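# Lay a folded necktie flat on the table

## Task

Get the folded necktie lying flat on the table. It must be doubled over once and flat over its whole length, the bend included, with the halves roughly aligned and roughly straight, spread to its full width, with no extra creases and nothing hanging past the table edge. Dropping the tie so it settles is allowed. At the end both grippers must have released it and moved away, and the result only counts if it stays that way without the robot holding anything.

## Robot and tools

Robot: two arms, left_arm and right_arm. Each ends in a parallel gripper. The fingers point along the gripper's own +z axis and close along its y axis. The reported end_effector_position is the spot between the finger pads, roughly 1 cm short of the fingertips.

World frame: the origin sits at table-top height, midway between the arms, about 5 to 10 cm back from the table's near edge. +x points away from the robot over the table, +z is up, and left_arm is on the +y side. The words left and right are arm names only, not sides of a camera image. Each result has a state line `left_arm: …` | `right_arm: …` with position in metres and orientation as a wxyz quaternion. At long reach the printed position can be somewhat wrong.

The 14-number row (used by execute_actions rows and by move target): all numbers in [-1, 1], left arm first, then right arm, each as dx, dy, dz, rx, ry, rz, opening. The first six are an offset, not a pose, expressed in that gripper's own axes. The offset is counted from the gripper's pose in the most recent result that showed it; if no result in this scene has shown it yet, or for the second and later calls within one reply, it is counted from where the robot is when the action begins. Scale: 1.0 equals 0.6 m of travel or 180 degrees. rx, ry, rz form a single rotation vector. Opening is absolute: +1 fully open (0.093 m gap), -1 closed. Every row of an action is measured from the same reference, not from the row before. All-zero offsets drive the arm back to that reference; they do not mean hold still. To keep an arm put, send the offset back to its desired pose in a reply's first call and zeros afterwards, plus its intended opening.

execute_actions: argument actions is a list holding at most one item. An empty list just reports the state (with pictures). An action is {"rows": [...], "steps": n} with 1 to 15 rows and n up to 15 (default 15), each step 1/30 s; when rows run out the last one repeats. An action needs at least 3 steps. A wait is {"steps": n} with n up to 300, counted from the previous result, so your reply time eats into it. pictures (boolean) asks for camera images. A refused call sends nothing.

move: target is one 14-number row as above; speed is the top path speed in m/s, 0.002 to 0.5, default 0.25, with rotation capped at twice that in rad/s. Each gripper follows a straight path to its target, both ending together, lasting 0.5 to 10 s (cut off at 10 s). Openings are sent at the start. Paths ignore obstacles and the other arm; grippers lag, wander and can overshoot the speed, especially near full extension. Faster contact and targets set deeper past the surface press harder. The result adds a move: line with the ending (done, off_target, moving, held, fault; naming only one arm means the other is done), active limits (paced = pose clipped; held = some steps blocked, after which the arm may surge), and each gripper's distance to its target.

wait: seconds, 0 to 10; the robot gets no new command.

zoom_image: camera (cam_head_left, cam_head_right, cam_high, cam_low, cam_left_wrist, cam_right_wrist) and region [x0, y0, x1, y1] in pixels, origin top-left, at most 504 by 504. All images are 504x504. A per-camera calibration (intrinsics, distortion, world-to-camera transform) was supplied and can be slightly off.

finished_scene: scene is the number of the current scene. It cannot be undone and reports whether the goal was met. Replying with no tool call ends everything.

Control behaviour: each control step clips the command to within 70 mm and 16 degrees of the measured pose, then damped inverse kinematics moves the joints, favouring position over orientation. Joint friction can leave a gripper up to about 31 mm off, and tiny commands may not move it. After an action ends, an arm only continues to its last clipped pose, so check the result and send the remainder. Each action's result is captured 3 steps early; those steps run during your next reply, and the simulation keeps going while you think. A Hand target line appears only when nothing is pending. HELD marks steps that were not sent; a pose unreachable line names an arm whose command the clearance check altered. FAULT lines mean an arm stopped.

Gripping: grip_measured is the motor position on the opening scale. Pads touch at about -0.94, and each mm of object width adds about 0.0208; each gripper may read off by up to 0.02. Commanding below the contact reading squeezes harder, up to roughly 50 to 62 N per pad, less on thin items such as cloth. Keep sending the same closing number to keep hold. The Joint positions list ends with the gap in metres.

Joint ranges (rad), base to gripper: waist -2.618 to 3.054, shoulder 0.000 to 3.142, elbow 0.000 to 3.142, wrist pitch -1.571 to 1.571, wrist yaw -1.571 to 1.571, wrist roll -2.094 to 2.094.

Avoid: the bar beneath the bases and the plate behind it (up to about 3 cm above the table, no warning on contact); arms striking or pushing each other; dropping or slamming things, hard impacts and heavy pressing. Holding loads heats motors: MOTOR HOT appears at 75 °C, 90 °C halts that arm for 10 s, and at 100 °C the arm goes limp and falls.

Each tool is called after "Emit:" as name(argument=value, ...), one argument or row to a line, values as JSON.

## Session

I'll start by looking at the current state of the scene.

Emit:
execute_actions(
  actions=[],
)

Scene clock: 0.00 s of 7800.00 s.
left_arm: end_effector_position=(+0.3701, +0.3130, +0.3990) grip_measured=+0.987 end_effector_quat_wxyz=(+0.716, -0.038, +0.698, +0.001) | right_arm: end_effector_position=(+0.3792, -0.3434, +0.3796) grip_measured=+0.981 end_effector_quat_wxyz=(+0.701, +0.019, +0.713, -0.012)
Joint positions: left_arm=[-0.011  1.044  1.038  0.007 -0.016 -0.011  0.093] | right_arm=[-0.01   1.035  1.049 -0.004  0.012 -0.012  0.092]
Joint velocities: left_arm=[ 0.017  0.002  0.007  0.037 -0.022  0.066 -0.001] | right_arm=[ 0.002  0.012 -0.002  0.022  0.081  0.022 -0.   ]
Joint torques (N m, as the arm reports them, + toward a larger angle): no reading
Motor temperatures (°C, as the motors report them): left_arm=[26 25 24 25 25 24] | right_arm=[25 27 25 27 24 26]
Hand target (left_arm): +0.370, +0.313, +0.399; +0.716, -0.038, +0.698, +0.001
Hand target (right_arm): +0.379, -0.343, +0.380; +0.701, +0.019, +0.713, -0.012

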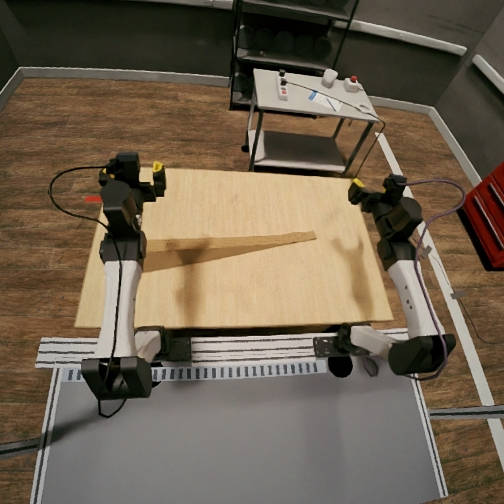

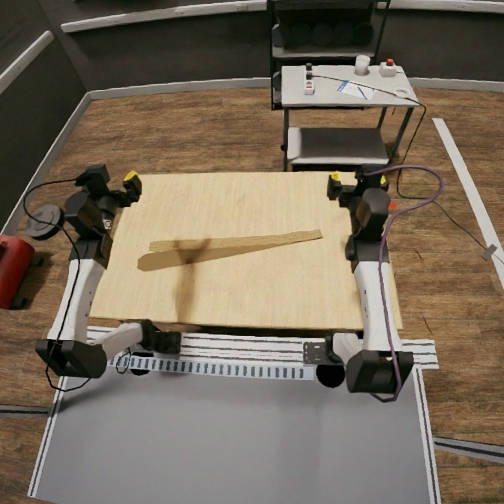

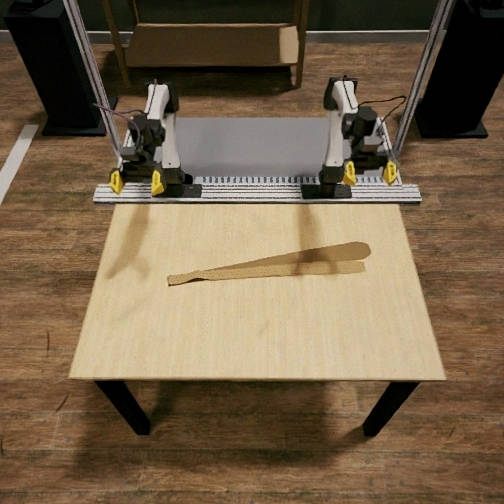

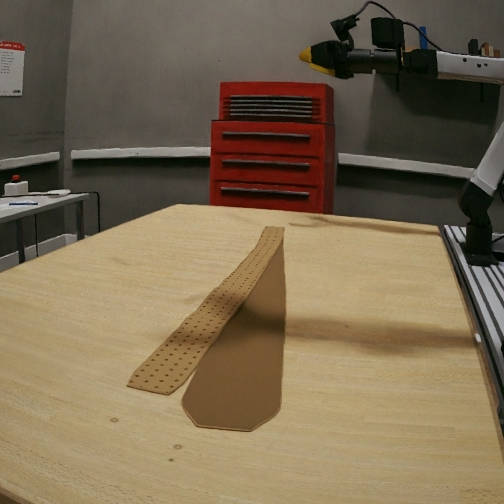

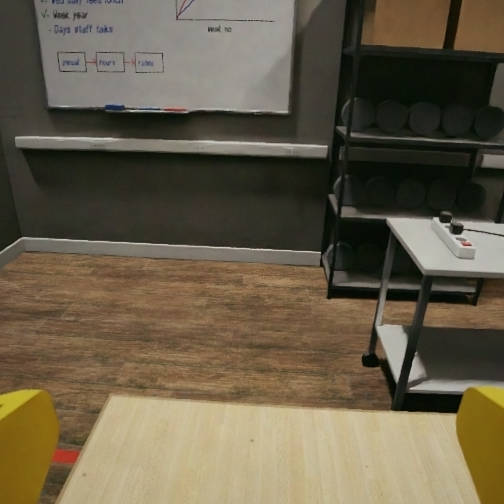

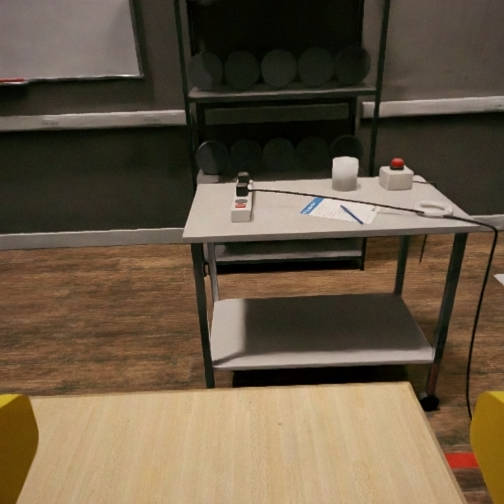

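Emit:
zoom_image(
  camera="cam_high",
  region=[150, 220, 390, 310],
)

Emit:
zoom_image(
  camera="cam_low",
  region=[200, 200, 340, 320],
)

Emit:
zoom_image(
  camera="cam_head_right",
  region=[120, 210, 340, 290],
)

Emit:
zoom_image(
  camera="cam_high",
  region=[155, 255, 235, 300],
)

Region (150, 220, 390, 310) of cam_high's 504x504 image, scaled by 2.100, with more detail than that image has; it fills the top 189 rows of this view, and the rest is white.

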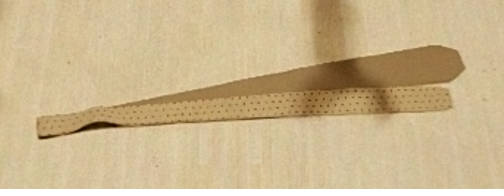

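Region (200, 200, 340, 320) of cam_low's 504x504 image, scaled by 3.600, with more detail than that image has; it fills the top 432 rows of this view, and the rest is white.

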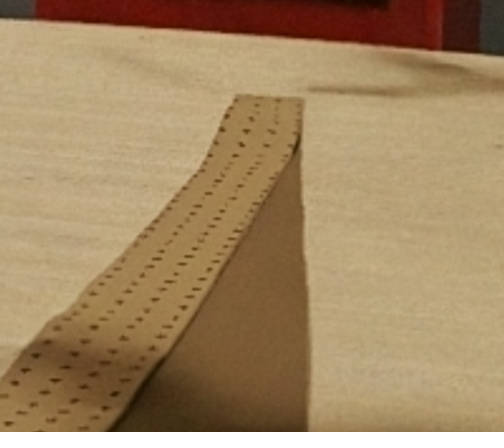

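Region (120, 210, 340, 290) of cam_head_right's 504x504 image, scaled by 2.291, with more detail than that image has; it fills the top 183 rows of this view, and the rest is white.

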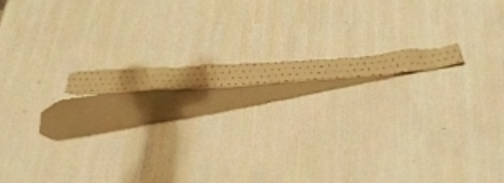

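Region (155, 255, 235, 300) of cam_high's 504x504 image, scaled by 6.300, with more detail than that image has; it fills the top 284 rows of this view, and the rest is white.

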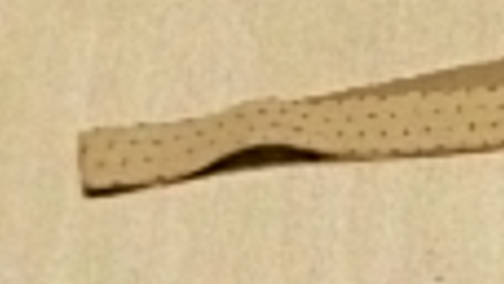

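Emit:
move(
  target=[0.3253, 0.1447, 0.0163, -0.0259, 0.507, 0.001, 1, 0.2988, 0.142, 0.1508, -0.0517, 0.4927, -0.0573, 1],
  speed=0.3,
)

Scene clock: 5.87 s of 7800.00 s.
left_arm: end_effector_position=(+0.3825, +0.3897, +0.2040) grip_measured=+0.987 end_effector_quat_wxyz=(+0.079, -0.053, +0.995, +0.026) | right_arm: end_effector_position=(+0.4711, -0.2654, +0.1960) grip_measured=+0.981 end_effector_quat_wxyz=(+0.147, -0.086, +0.985, -0.001)
Joint positions: left_arm=[ 0.182  1.977  2.11  -1.553 -0.068  0.136  0.093] | right_arm=[ 0.165  2.225  2.531 -1.558  0.043 -0.041  0.092]
Joint velocities: left_arm=[-0.002  0.007 -0.022  0.022 -0.007  0.081 -0.001] | right_arm=[-0.012  0.007 -0.017 -0.007 -0.037 -0.066 -0.   ]
Joint torques (N m, as the arm reports them, + toward a larger angle): left_arm=[ 0.58 -9.66  7.62  0.54 -0.04  0.05] | right_arm=[  1.2  -13.29   7.67   0.75  -0.22  -0.12]
Motor temperatures (°C, as the motors report them): left_arm=[26 25 25 26 25 24] | right_arm=[25 27 26 29 24 26]
Hand target (left_arm): +0.381, +0.392, +0.201; +0.070, -0.051, +0.996, +0.027
Hand target (right_arm): +0.469, -0.258, +0.201; +0.149, -0.097, +0.984, +0.006
Off the commanded pose (left_arm): 0.005 m, 10 deg.
Off the commanded pose (right_arm): 0.006 m, 17 deg; orientation clipped at the last step of the last action.
joint sent to its limit (left arm) — the command would take joint 4 (wrist pitch) past its lower limit, so that joint was sent only as far as its limit.
joint sent to its limit (right arm) — the command would take joint 4 (wrist pitch) past its lower limit, so that joint was sent only as far as its limit.
Kept back: nothing.
move: off_target (left_arm, right_arm); limits=paced
camera_calibration (this result's frames):
cam_left_wrist: T_world_to_cam=[[0.0919663, -0.994983, -0.0393876, 0.361097], [-0.961961, -0.0989935, 0.254621, 0.396051], [-0.257243, 0.0144727, -0.966238, 0.368327], [0, 0, 0, 1]] pos_world=[0.442526, 0.393161, 0.269272]
cam_right_wrist: T_world_to_cam=[[0.150506, -0.988427, 0.0189942, -0.336763], [-0.980165, -0.146687, 0.133268, 0.436627], [-0.128939, -0.038675, -0.990898, 0.327365], [0, 0, 0, 1]] pos_world=[0.520861, -0.256158, 0.272593]

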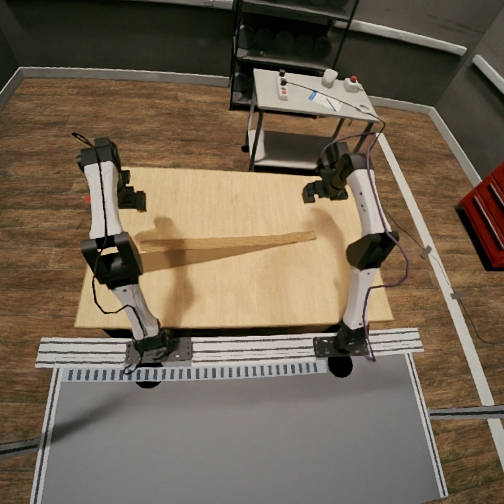

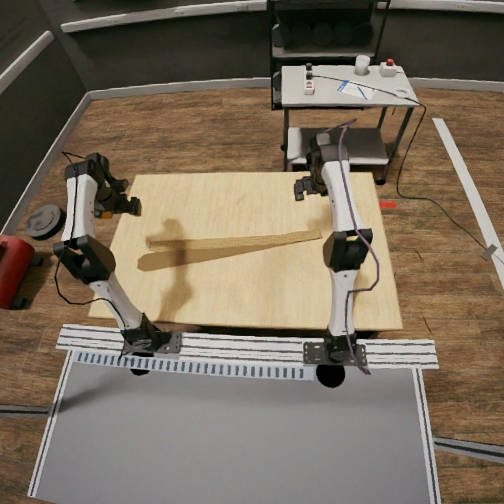

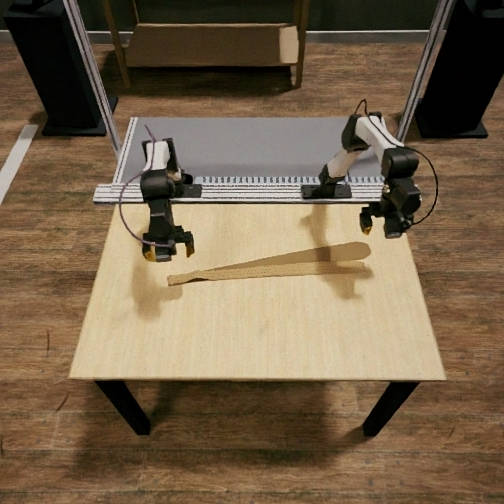

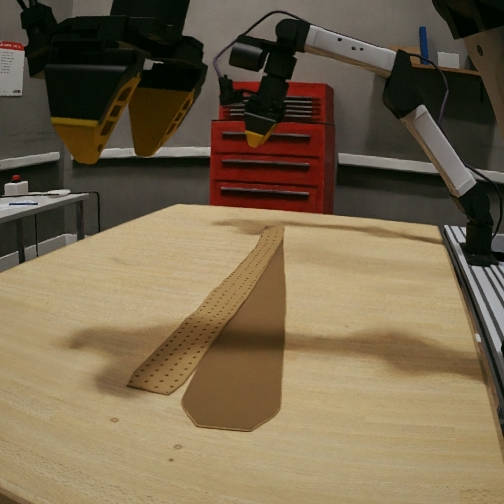

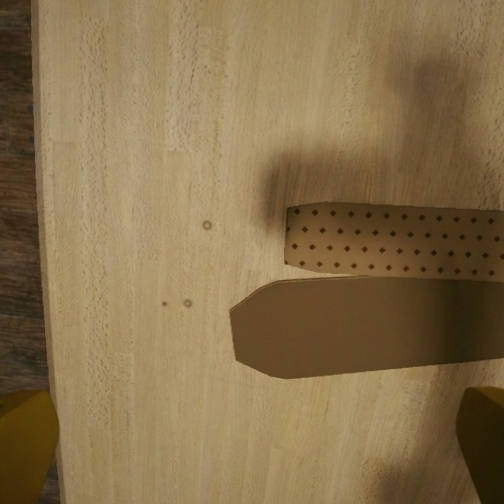

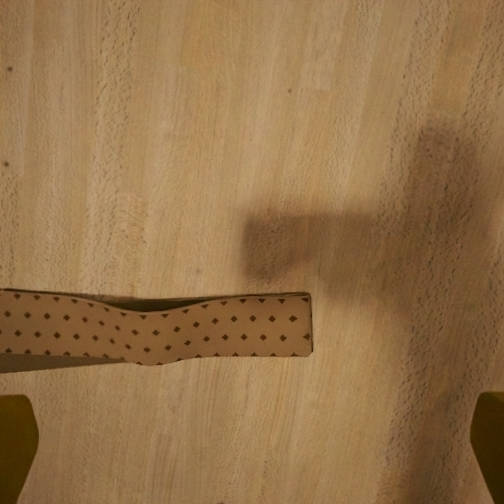

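Emit:
zoom_image(
  camera="cam_low",
  region=[20, 0, 320, 200],
)

Emit:
zoom_image(
  camera="cam_right_wrist",
  region=[0, 260, 340, 400],
)

Region (20, 0, 320, 200) of cam_low's 504x504 image, scaled by 1.680, with more detail than that image has.

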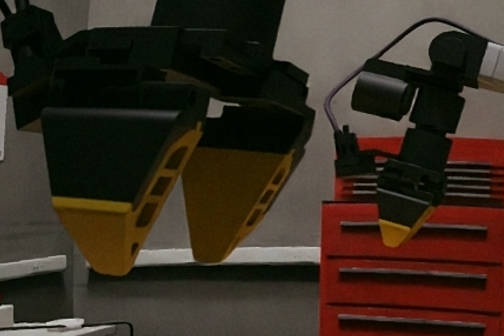

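Region (0, 260, 340, 400) of cam_right_wrist's 504x504 image, scaled by 1.482, with more detail than that image has; it fills the top 208 rows of this view, and the rest is white.

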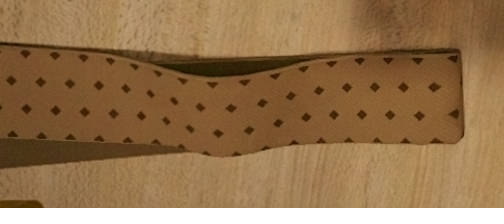

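Emit:
move(
  target=[0.0458, -0.0693, 0.258, 0.0152, 0.0507, 0.0171, 0.2, 0.103, -0.0698, 0.1552, 0.0656, 0.0807, 0.4904, 1],
  speed=0.3,
)

Scene clock: 10.93 s of 7800.00 s.
left_arm: end_effector_position=(+0.3800, +0.3610, +0.0519) grip_measured=+0.202 end_effector_quat_wxyz=(-0.001, -0.030, +1.000, +0.005) | right_arm: end_effector_position=(+0.4469, -0.3136, +0.0958) grip_measured=+0.981 end_effector_quat_wxyz=(+0.006, +0.629, +0.777, -0.002)
Joint positions: left_arm=[ 0.134  2.048  1.607 -1.148 -0.056  0.125  0.055] | right_arm=[ 0.056  2.281  2.251 -1.508  0.035  1.396  0.092]
Joint velocities: left_arm=[ 0.002 -0.017 -0.012 -0.007 -0.051  0.007 -0.001] | right_arm=[ 0.022  0.012 -0.027 -0.037 -0.081 -0.051 -0.   ]
Joint torques (N m, as the arm reports them, + toward a larger angle): left_arm=[ -0.96 -10.39   6.25   0.45   0.09  -0.12] | right_arm=[ -0.2  -13.9    4.78   0.41  -0.15   0.02]
Motor temperatures (°C, as the motors report them): left_arm=[26 27 25 26 25 24] | right_arm=[25 30 27 28 24 26]
Hand target (left_arm): +0.383, +0.353, +0.046; +0.000, -0.025, +1.000, +0.001
Hand target (right_arm): +0.446, -0.313, +0.090; -0.001, +0.634, +0.773, -0.000
Off the commanded pose (left_arm): 0.010 m, 1 deg.
Off the commanded pose (right_arm): 0.006 m, 1 deg.
Kept back: nothing.
move: done
camera_calibration (this result's frames):
cam_left_wrist: T_world_to_cam=[[0.0434265, -0.999047, -0.0043599, 0.344933], [-0.912283, -0.0414332, 0.407459, 0.381886], [-0.407251, -0.013717, -0.913213, 0.285595], [0, 0, 0, 1]] pos_world=[0.449718, 0.364345, 0.10671]
cam_right_wrist: T_world_to_cam=[[-0.982069, -0.188383, -0.00725162, 0.380678], [-0.175217, 0.897885, 0.403859, 0.361132], [-0.0695691, 0.397888, -0.914793, 0.326128], [0, 0, 0, 1]] pos_world=[0.459817, -0.382304, 0.155254]

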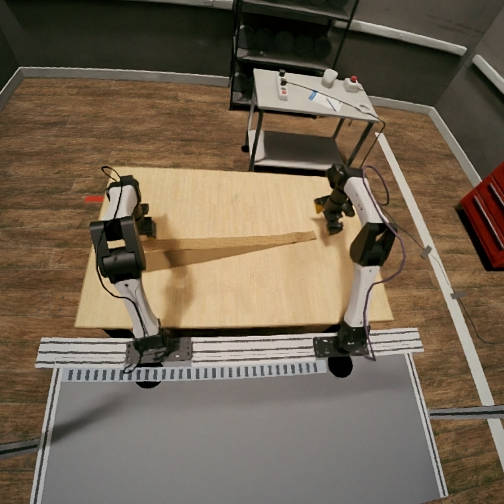

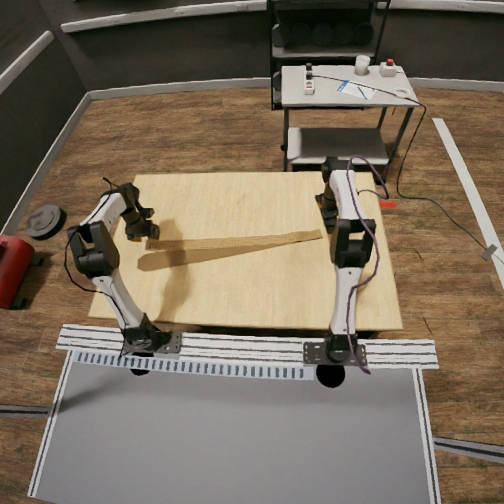

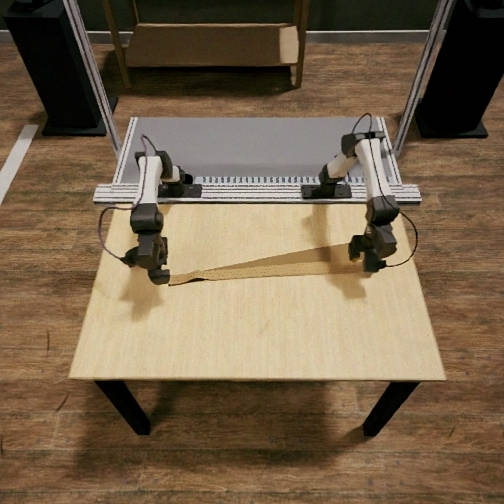

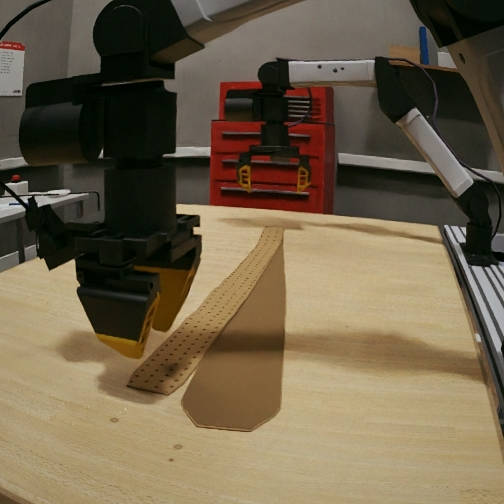

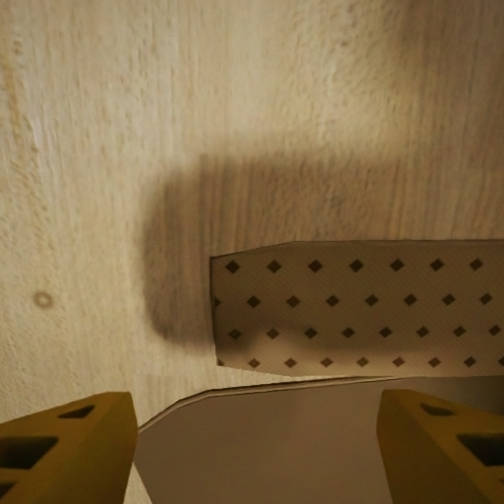

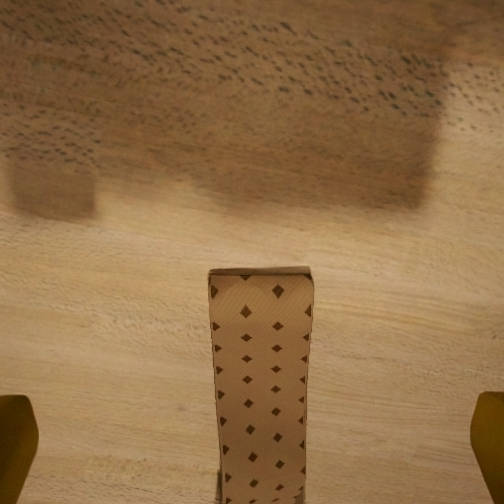

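Emit:
move(
  target=[-0.0057, -0.0177, 0.0617, 0.0167, 0, 0, 0.2, 0, 0, 0, 0, 0, 0, 1],
  speed=0.05,
)

Scene clock: 12.60 s of 7800.00 s.
left_arm: end_effector_position=(+0.3826, +0.3530, +0.0220) grip_measured=+0.202 end_effector_quat_wxyz=(-0.001, -0.030, +0.999, -0.016) | right_arm: end_effector_position=(+0.4471, -0.3135, +0.0958) grip_measured=+0.981 end_effector_quat_wxyz=(+0.006, +0.630, +0.776, -0.002)
Joint positions: left_arm=[ 0.134  2.085  1.54  -1.05  -0.014  0.125  0.055] | right_arm=[ 0.056  2.281  2.251 -1.506  0.034  1.398  0.092]
Joint velocities: left_arm=[-0.012 -0.012 -0.007 -0.022  0.022  0.022  0.   ] | right_arm=[ 0.012  0.002  0.002 -0.037 -0.022 -0.066 -0.001]
Joint torques (N m, as the arm reports them, + toward a larger angle): left_arm=[  0.17 -10.53   6.     0.4    0.12  -0.06] | right_arm=[  0.07 -14.24   6.05   0.3    0.    -0.07]
Motor temperatures (°C, as the motors report them): left_arm=[26 27 25 26 25 24] | right_arm=[25 31 27 28 24 26]
Hand target (left_arm): +0.384, +0.350, +0.015; -0.001, -0.030, +0.999, -0.021
Hand target (right_arm): +0.447, -0.314, +0.096; +0.006, +0.629, +0.777, -0.002
Off the commanded pose (left_arm): 0.008 m, 1 deg.
Off the commanded pose (right_arm): 0.000 m, 0 deg.
Kept back: nothing.
move: done
camera_calibration (this result's frames):
cam_left_wrist: T_world_to_cam=[[0.0432697, -0.998351, 0.0377104, 0.33557], [-0.912796, -0.0241617, 0.4077, 0.390205], [-0.406117, -0.052063, -0.912337, 0.272247], [0, 0, 0, 1]] pos_world=[0.452221, 0.358619, 0.0766398]
cam_right_wrist: T_world_to_cam=[[-0.982564, -0.185733, -0.00847261, 0.382131], [-0.173266, 0.898176, 0.404054, 0.360314], [-0.0674363, 0.398476, -0.914696, 0.325341], [0, 0, 0, 1]] pos_world=[0.459838, -0.382291, 0.15524]

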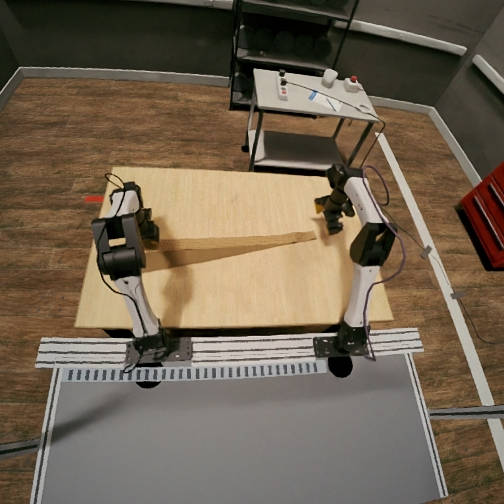

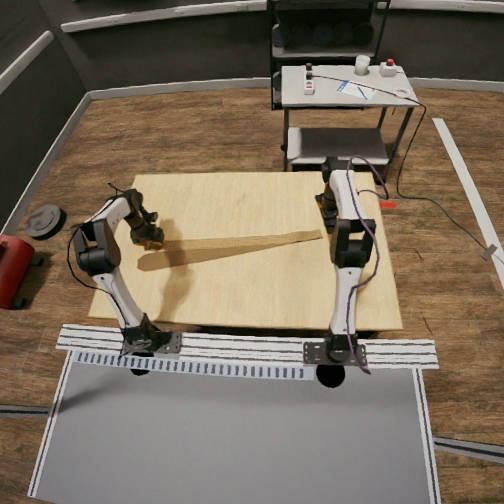

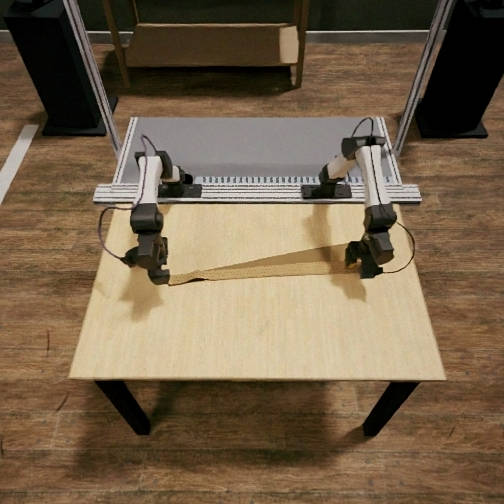

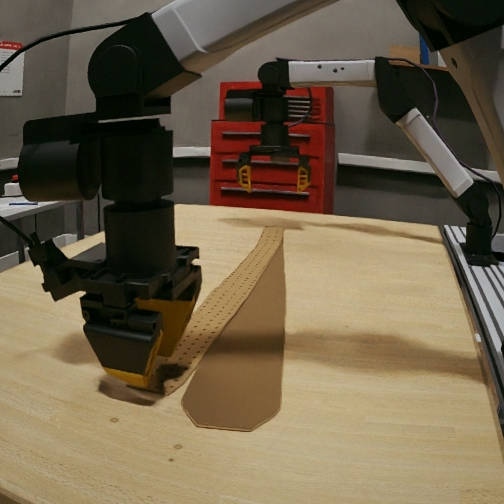

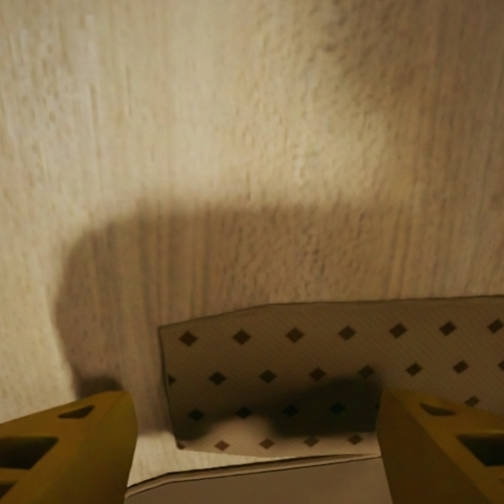

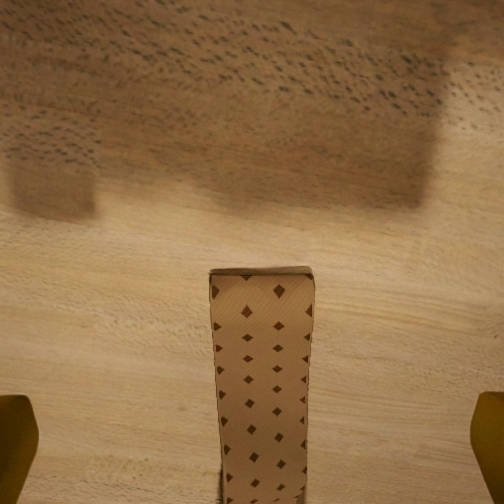

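Emit:
move(
  target=[0, 0, 0.0333, 0, 0, 0, 0.2, 0, 0, 0, 0, 0, 0, 1],
  speed=0.03,
)

Scene clock: 13.73 s of 7800.00 s.
left_arm: end_effector_position=(+0.3815, +0.3525, +0.0127) grip_measured=+0.202 end_effector_quat_wxyz=(+0.000, -0.030, +0.999, -0.015) | right_arm: end_effector_position=(+0.4471, -0.3135, +0.0958) grip_measured=+0.981 end_effector_quat_wxyz=(+0.006, +0.630, +0.776, -0.002)
Joint positions: left_arm=[ 0.134  2.09   1.508 -1.011 -0.015  0.125  0.055] | right_arm=[ 0.056  2.281  2.251 -1.506  0.034  1.398  0.092]
Joint velocities: left_arm=[ 0.002 -0.017 -0.007 -0.051  0.022 -0.051  0.   ] | right_arm=[-0.007 -0.007  0.002  0.007 -0.081 -0.037  0.   ]
Joint torques (N m, as the arm reports them, + toward a larger angle): left_arm=[ 0.37 -9.93  5.66  0.53  0.01 -0.06] | right_arm=[  0.07 -14.26   6.06   0.31  -0.02  -0.05]
Motor temperatures (°C, as the motors report them): left_arm=[26 27 25 26 25 24] | right_arm=[25 31 27 28 24 26]
Hand target (left_arm): +0.382, +0.352, +0.002; -0.001, -0.030, +0.999, -0.016
Hand target (right_arm): +0.447, -0.314, +0.096; +0.006, +0.630, +0.776, -0.002
Off the commanded pose (left_arm): 0.011 m, 0 deg.
Off the commanded pose (right_arm): 0.000 m, 0 deg.
Kept back: nothing.
move: off_target (left_arm)
camera_calibration (this result's frames):
cam_left_wrist: T_world_to_cam=[[0.0432889, -0.998377, 0.0370118, 0.335421], [-0.913679, -0.0245767, 0.405692, 0.393527], [-0.404124, -0.0513789, -0.91326, 0.262324], [0, 0, 0, 1]] pos_world=[0.451049, 0.358026, 0.0675048]
cam_right_wrist: T_world_to_cam=[[-0.982564, -0.185733, -0.00847261, 0.382131], [-0.173266, 0.898176, 0.404054, 0.360314], [-0.0674363, 0.398476, -0.914696, 0.325341], [0, 0, 0, 1]] pos_world=[0.459838, -0.382291, 0.15524]

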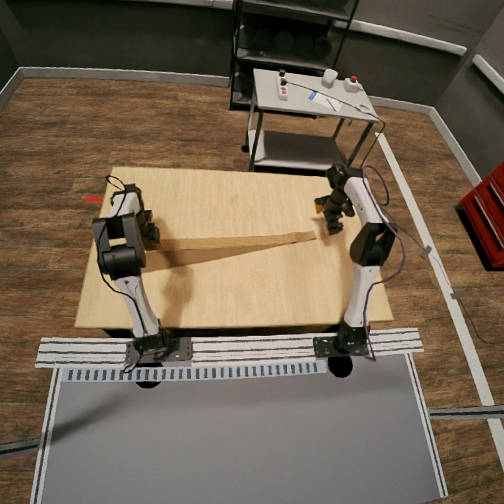

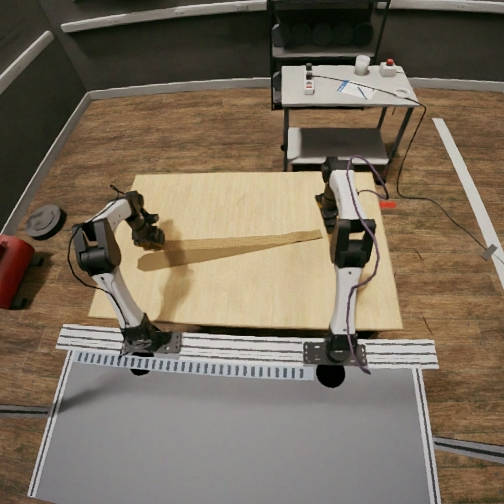

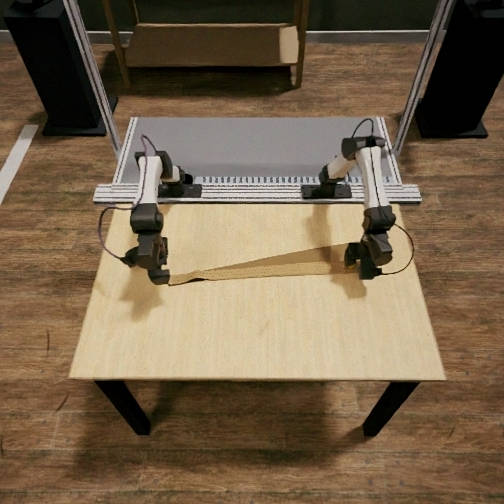

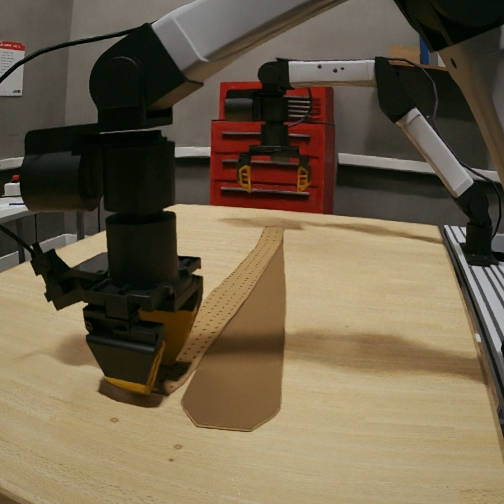

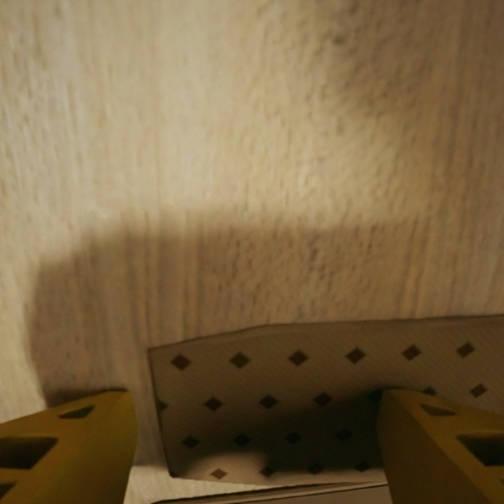

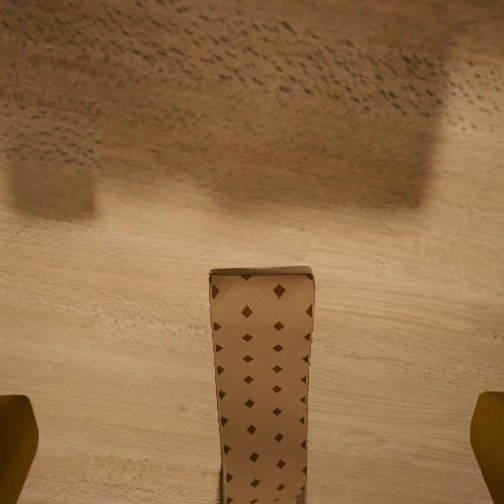

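Emit:
execute_actions(
  actions=[
    {"rows": [[0,0,0.02,0,0,0,0.2,0,0,0,0,0,0,1],[0,0,0.022,0,0,0,0.2,0,0,0,0,0,0,1],[0,0,0.024,0,0,0,0.2,0,0,0,0,0,0,1],[0,0,0.026,0,0,0,0.2,0,0,0,0,0,0,1],[0,0,0.028,0,0,0,0.2,0,0,0,0,0,0,1],[0,0,0.03,0,0,0,0.2,0,0,0,0,0,0,1]], "steps": 15},
  ],
  pictures=false,
)

Scene clock: 14.23 s of 7800.00 s.
left_arm: end_effector_position=(+0.3812, +0.3524, +0.0117) grip_measured=+0.202 end_effector_quat_wxyz=(-0.000, -0.030, +0.999, -0.015) | right_arm: end_effector_position=(+0.4471, -0.3135, +0.0958) grip_measured=+0.981 end_effector_quat_wxyz=(+0.006, +0.630, +0.776, -0.002)
Joint positions: left_arm=[ 0.134  2.09   1.504 -1.007 -0.015  0.125  0.055] | right_arm=[ 0.056  2.281  2.251 -1.506  0.034  1.398  0.092]
Joint velocities: left_arm=[ 0.007  0.002 -0.002 -0.051 -0.037  0.051 -0.002] | right_arm=[-0.017 -0.007 -0.017 -0.007  0.051 -0.022 -0.001]
Joint torques (N m, as the arm reports them, + toward a larger angle): left_arm=[ 0.27 -9.6   3.76  0.78  0.02 -0.04] | right_arm=[  0.09 -14.28   6.05   0.31  -0.01  -0.05]
Motor temperatures (°C, as the motors report them): left_arm=[26 27 25 26 25 24] | right_arm=[25 31 27 28 24 26]
Steps of this call (steps 1 to 3: nothing new was sent; steps 4 to 15: the first 12 steps of this action). Readings (end_effector_position):
4: left_arm (+0.3814, +0.3524, +0.0125) | right_arm (+0.4471, -0.3135, +0.0958)
5: left_arm (+0.3814, +0.3524, +0.0122) | right_arm (+0.4471, -0.3135, +0.0958)
7: left_arm (+0.3813, +0.3524, +0.0119) | right_arm (+0.4471, -0.3135, +0.0958)
11: left_arm (+0.3812, +0.3524, +0.0117) | right_arm (+0.4471, -0.3135, +0.0958)
15: the state above

Emit:
execute_actions(
  actions=[
    {"rows": [[0,0,0.025,0,0,0,0.15,0,0,0,0,0,0,1],[0,0,0.025,0,0,0,0.1,0,0,0,0,0,0,1],[0,0,0.025,0,0,0,0.05,0,0,0,0,0,0,1],[0,0,0.025,0,0,0,0.0,0,0,0,0,0,0,1],[0,0,0.025,0,0,0,-0.05,0,0,0,0,0,0,1],[0,0,0.025,0,0,0,-0.1,0,0,0,0,0,0,1],[0,0,0.025,0,0,0,-0.15,0,0,0,0,0,0,1],[0,0,0.025,0,0,0,-0.2,0,0,0,0,0,0,1],[0,0,0.025,0,0,0,-0.25,0,0,0,0,0,0,1],[0,0,0.025,0,0,0,-0.3,0,0,0,0,0,0,1],[0,0,0.025,0,0,0,-0.35,0,0,0,0,0,0,1],[0,0,0.025,0,0,0,-0.4,0,0,0,0,0,0,1]], "steps": 15},
  ],
  pictures=false,
)

Emit:
execute_actions(
  actions=[
    {"steps": 12},
  ],
  pictures=true,
)

Scene clock: 14.87 s of 7800.00 s.
left_arm: end_effector_position=(+0.3831, +0.3514, +0.0117) grip_measured=-0.376 end_effector_quat_wxyz=(+0.004, -0.030, +0.999, -0.019) | right_arm: end_effector_position=(+0.4471, -0.3135, +0.0958) grip_measured=+0.981 end_effector_quat_wxyz=(+0.006, +0.630, +0.776, -0.002)
Joint positions: left_arm=[ 0.134  2.09   1.504 -1.    -0.007  0.125  0.027] | right_arm=[ 0.056  2.281  2.251 -1.506  0.034  1.398  0.092]
Joint velocities: left_arm=[-0.017  0.007 -0.007 -0.022  0.125 -0.007 -0.045] | right_arm=[-0.002  0.017 -0.022  0.081  0.037 -0.007 -0.   ]
Joint torques (N m, as the arm reports them, + toward a larger angle): left_arm=[ 0.27 -9.9   4.07  0.66 -0.22 -0.04] | right_arm=[  0.06 -14.28   6.05   0.31  -0.01  -0.05]
Motor temperatures (°C, as the motors report them): left_arm=[26 27 25 26 25 24] | right_arm=[25 32 27 28 24 26]
Off your previous action's commanded pose (left_arm): 0.017 m, 0 deg at its last step (step 3 of this call).
Off your previous action's commanded pose (right_arm): 0.000 m, 0 deg at its last step (step 3 of this call).
Steps of this call (steps 1 to 3: the last 3 steps of your previous action; steps 4 to 7: nothing new was sent; steps 8 to 19: the first 12 steps of this action). Readings (end_effector_position):
8: left_arm (+0.3812, +0.3529, +0.0117) | right_arm (+0.4471, -0.3135, +0.0958)
9: left_arm (+0.3812, +0.3537, +0.0116) | right_arm (+0.4471, -0.3135, +0.0958)
11: left_arm (+0.3816, +0.3543, +0.0116) | right_arm (+0.4471, -0.3135, +0.0958)
15: left_arm (+0.3824, +0.3532, +0.0116) | right_arm (+0.4471, -0.3135, +0.0958)
19: the state above

Scene clock: 15.27 s of 7800.00 s.
left_arm: end_effector_position=(+0.3833, +0.3507, +0.0117) grip_measured=-0.398 end_effector_quat_wxyz=(+0.004, -0.030, +0.999, -0.021) | right_arm: end_effector_position=(+0.4471, -0.3135, +0.0958) grip_measured=+0.981 end_effector_quat_wxyz=(+0.006, +0.630, +0.776, -0.002)
Joint positions: left_arm=[ 0.134  2.09   1.504 -1.    -0.003  0.125  0.026] | right_arm=[ 0.056  2.281  2.251 -1.506  0.034  1.398  0.092]
Joint velocities: left_arm=[ 0.002 -0.002 -0.012 -0.081  0.037  0.007 -0.001] | right_arm=[ 0.012  0.002 -0.002 -0.051 -0.037 -0.066 -0.   ]
Joint torques (N m, as the arm reports them, + toward a larger angle): left_arm=[ 0.3  -9.91  4.    0.67 -0.1  -0.04] | right_arm=[  0.07 -14.28   6.08   0.32  -0.01  -0.05]
Motor temperatures (°C, as the motors report them): left_arm=[26 28 25 26 25 24] | right_arm=[25 32 27 28 24 26]
Hand target (left_arm): +0.381, +0.352, -0.003; -0.001, -0.030, +0.999, -0.015
Hand target (right_arm): +0.447, -0.314, +0.096; +0.006, +0.630, +0.776, -0.002
Off the commanded pose (left_arm): 0.015 m, 1 deg.
Off the commanded pose (right_arm): 0.000 m, 0 deg.
Kept back: nothing.
Steps of this call (steps 1 to 3: the last 3 steps of your previous action; steps 4 to 12: nothing new was sent). Readings (end_effector_position):
1: left_arm (+0.3832, +0.3510, +0.0117) | right_arm (+0.4471, -0.3135, +0.0958)
2: left_arm (+0.3833, +0.3508, +0.0117) | right_arm (+0.4471, -0.3135, +0.0958)
4: left_arm (+0.3833, +0.3508, +0.0117) | right_arm (+0.4471, -0.3135, +0.0958)
8: left_arm (+0.3833, +0.3507, +0.0117) | right_arm (+0.4471, -0.3135, +0.0958)
12: the state above
camera_calibration (this result's frames):
cam_left_wrist: T_world_to_cam=[[0.0432338, -0.997926, 0.0476929, 0.333378], [-0.9174, -0.0207514, 0.397424, 0.395658], [-0.39561, -0.0609357, -0.916395, 0.262223], [0, 0, 0, 1]] pos_world=[0.452302, 0.356876, 0.0671563]
cam_right_wrist: T_world_to_cam=[[-0.982564, -0.185733, -0.00847261, 0.382131], [-0.173266, 0.898176, 0.404054, 0.360314], [-0.0674363, 0.398476, -0.914696, 0.325341], [0, 0, 0, 1]] pos_world=[0.459838, -0.382291, 0.15524]

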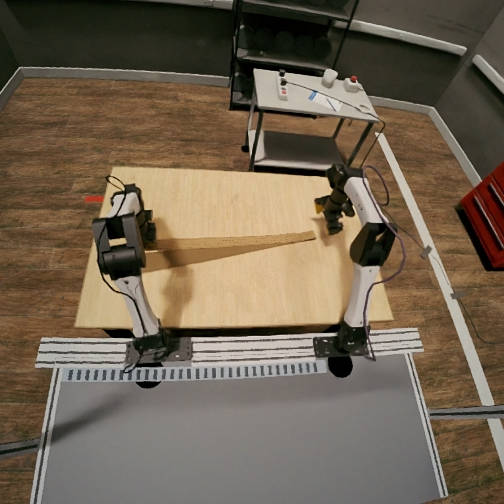

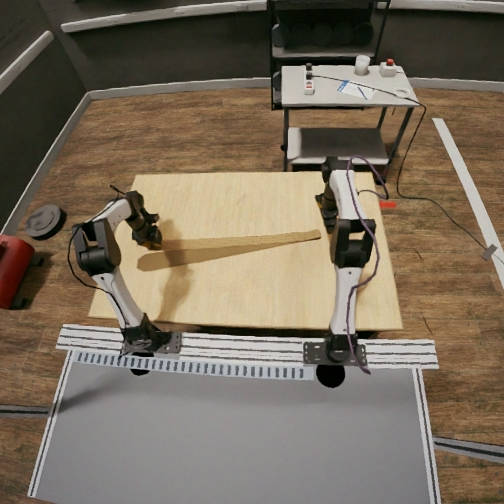

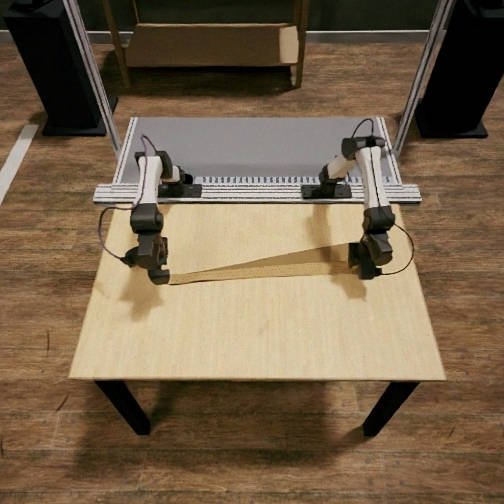

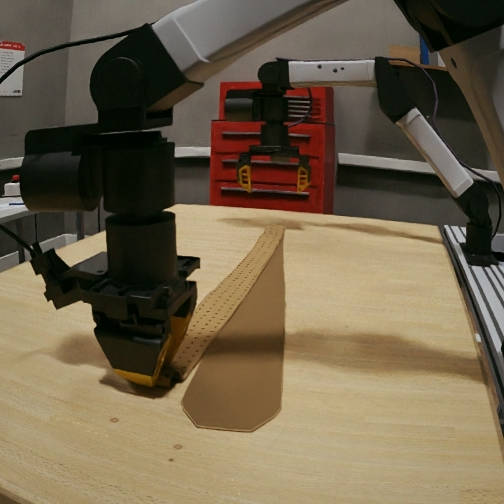

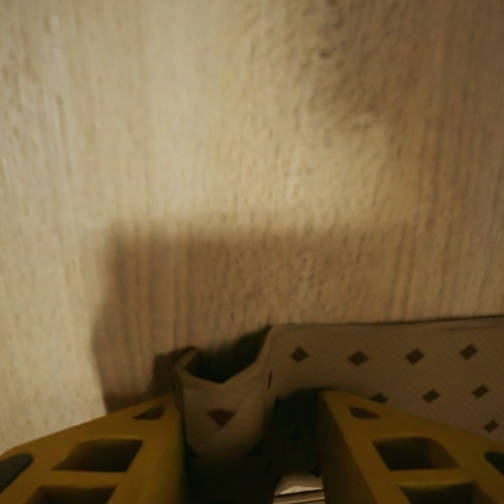

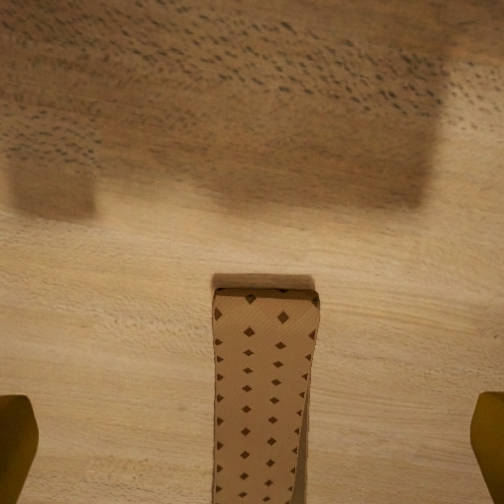

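Emit:
execute_actions(
  actions=[
    {"rows": [[0,0,0.022,0,0,0,-0.45,0,0,0,0,0,0,1],[0,0,0.022,0,0,0,-0.5,0,0,0,0,0,0,1],[0,0,0.022,0,0,0,-0.55,0,0,0,0,0,0,1],[0,0,0.022,0,0,0,-0.6,0,0,0,0,0,0,1],[0,0,0.022,0,0,0,-0.65,0,0,0,0,0,0,1],[0,0,0.022,0,0,0,-0.7,0,0,0,0,0,0,1],[0,0,0.022,0,0,0,-0.75,0,0,0,0,0,0,1],[0,0,0.022,0,0,0,-0.8,0,0,0,0,0,0,1],[0,0,0.022,0,0,0,-0.84,0,0,0,0,0,0,1],[0,0,0.022,0,0,0,-0.88,0,0,0,0,0,0,1],[0,0,0.022,0,0,0,-0.91,0,0,0,0,0,0,1],[0,0,0.022,0,0,0,-0.94,0,0,0,0,0,0,1]], "steps": 15},
  ],
  pictures=false,
)

Emit:
execute_actions(
  actions=[
    {"steps": 12},
  ],
  pictures=true,
)

Scene clock: 16.03 s of 7800.00 s.
left_arm: end_effector_position=(+0.3841, +0.3484, +0.0123) grip_measured=-0.917 end_effector_quat_wxyz=(+0.007, -0.030, +0.999, -0.028) | right_arm: end_effector_position=(+0.4471, -0.3135, +0.0958) grip_measured=+0.981 end_effector_quat_wxyz=(+0.006, +0.630, +0.776, -0.002)
Joint positions: left_arm=[ 0.134  2.088  1.504 -0.999  0.012  0.125  0.001] | right_arm=[ 0.056  2.281  2.251 -1.506  0.034  1.398  0.092]
Joint velocities: left_arm=[-0.002 -0.032 -0.012 -0.081 -0.11  -0.007 -0.029] | right_arm=[ 0.007 -0.012 -0.007  0.051  0.051  0.007  0.001]
Joint torques (N m, as the arm reports them, + toward a larger angle): left_arm=[ 0.23 -9.89  4.43  0.69  0.08 -0.05] | right_arm=[  0.06 -14.29   6.05   0.32  -0.01  -0.05]
Motor temperatures (°C, as the motors report them): left_arm=[26 28 25 26 25 24] | right_arm=[25 32 27 28 24 26]
Steps of this call (steps 1 to 11: nothing new was sent; steps 12 to 23: the first 12 steps of this action). Readings (end_effector_position):
12: left_arm (+0.3833, +0.3503, +0.0118) | right_arm (+0.4471, -0.3135, +0.0958)
13: left_arm (+0.3835, +0.3496, +0.0118) | right_arm (+0.4471, -0.3135, +0.0958)
15: left_arm (+0.3838, +0.3481, +0.0119) | right_arm (+0.4471, -0.3135, +0.0958)
19: left_arm (+0.3843, +0.3469, +0.0119) | right_arm (+0.4471, -0.3135, +0.0958)
23: the state above

Scene clock: 16.43 s of 7800.00 s.
left_arm: end_effector_position=(+0.3842, +0.3496, +0.0126) grip_measured=-0.932 end_effector_quat_wxyz=(+0.007, -0.030, +0.999, -0.024) | right_arm: end_effector_position=(+0.4471, -0.3135, +0.0958) grip_measured=+0.981 end_effector_quat_wxyz=(+0.006, +0.630, +0.776, -0.002)
Joint positions: left_arm=[ 0.134  2.087  1.504 -0.998  0.005  0.125  0.   ] | right_arm=[ 0.056  2.281  2.251 -1.506  0.034  1.398  0.092]
Joint velocities: left_arm=[-0.002  0.007 -0.007 -0.007  0.007 -0.022  0.   ] | right_arm=[-0.002 -0.017  0.002  0.007 -0.037  0.022  0.001]
Joint torques (N m, as the arm reports them, + toward a larger angle): left_arm=[ 0.32 -9.88  4.4   0.67 -0.05 -0.05] | right_arm=[  0.09 -14.28   6.07   0.31  -0.01  -0.05]
Motor temperatures (°C, as the motors report them): left_arm=[26 28 25 26 25 24] | right_arm=[25 32 27 28 24 26]
Hand target (left_arm): +0.383, +0.350, -0.001; +0.004, -0.030, +0.999, -0.021
Hand target (right_arm): +0.447, -0.314, +0.096; +0.006, +0.630, +0.776, -0.002
Off the commanded pose (left_arm): 0.014 m, 1 deg.
Off the commanded pose (right_arm): 0.000 m, 0 deg.
Kept back: nothing.
Steps of this call (steps 1 to 3: the last 3 steps of your previous action; steps 4 to 12: nothing new was sent). Readings (end_effector_position):
1: left_arm (+0.3842, +0.3492, +0.0125) | right_arm (+0.4471, -0.3135, +0.0958)
2: left_arm (+0.3843, +0.3495, +0.0126) | right_arm (+0.4471, -0.3135, +0.0958)
4: left_arm (+0.3842, +0.3496, +0.0126) | right_arm (+0.4471, -0.3135, +0.0958)
8: left_arm (+0.3842, +0.3496, +0.0126) | right_arm (+0.4471, -0.3135, +0.0958)
12: the state above
camera_calibration (this result's frames):
cam_left_wrist: T_world_to_cam=[[0.043101, -0.997578, 0.0545941, 0.332053], [-0.919725, -0.0182769, 0.392139, 0.396272], [-0.390191, -0.0671131, -0.918285, 0.263472], [0, 0, 0, 1]] pos_world=[0.452953, 0.356173, 0.0684204]
cam_right_wrist: T_world_to_cam=[[-0.982564, -0.185733, -0.00847261, 0.382131], [-0.173266, 0.898176, 0.404054, 0.360314], [-0.0674363, 0.398476, -0.914696, 0.325341], [0, 0, 0, 1]] pos_world=[0.459838, -0.382291, 0.15524]

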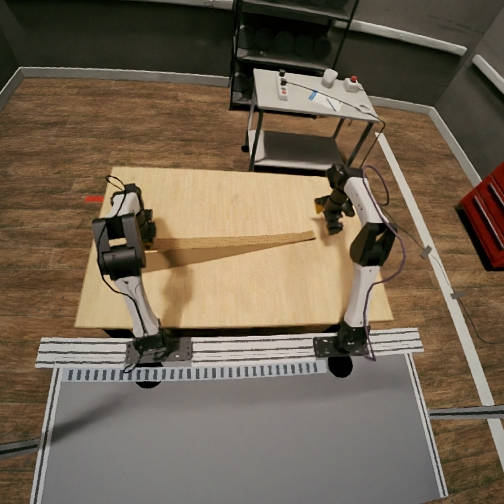

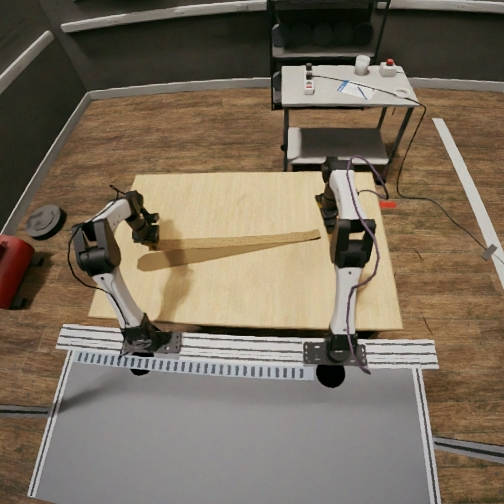

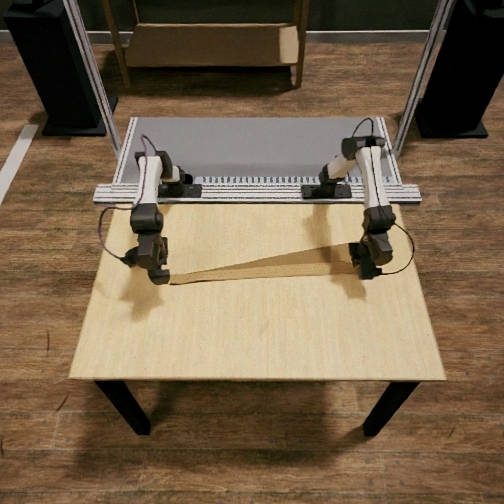

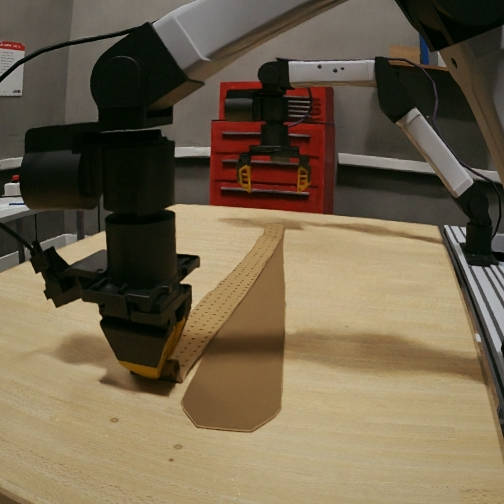

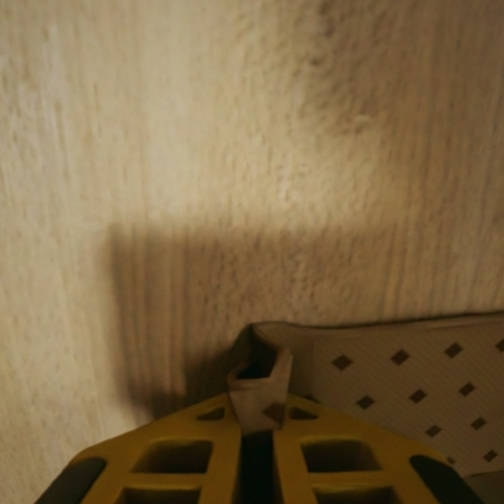

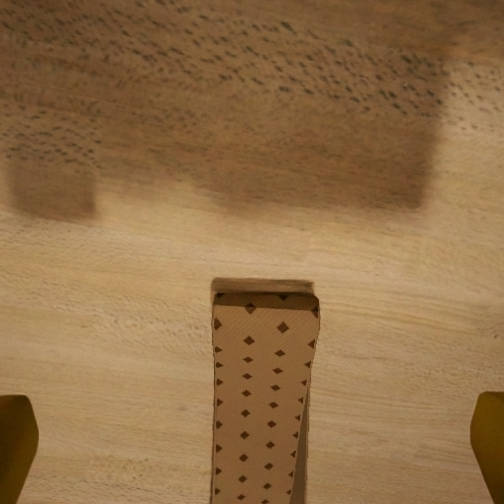

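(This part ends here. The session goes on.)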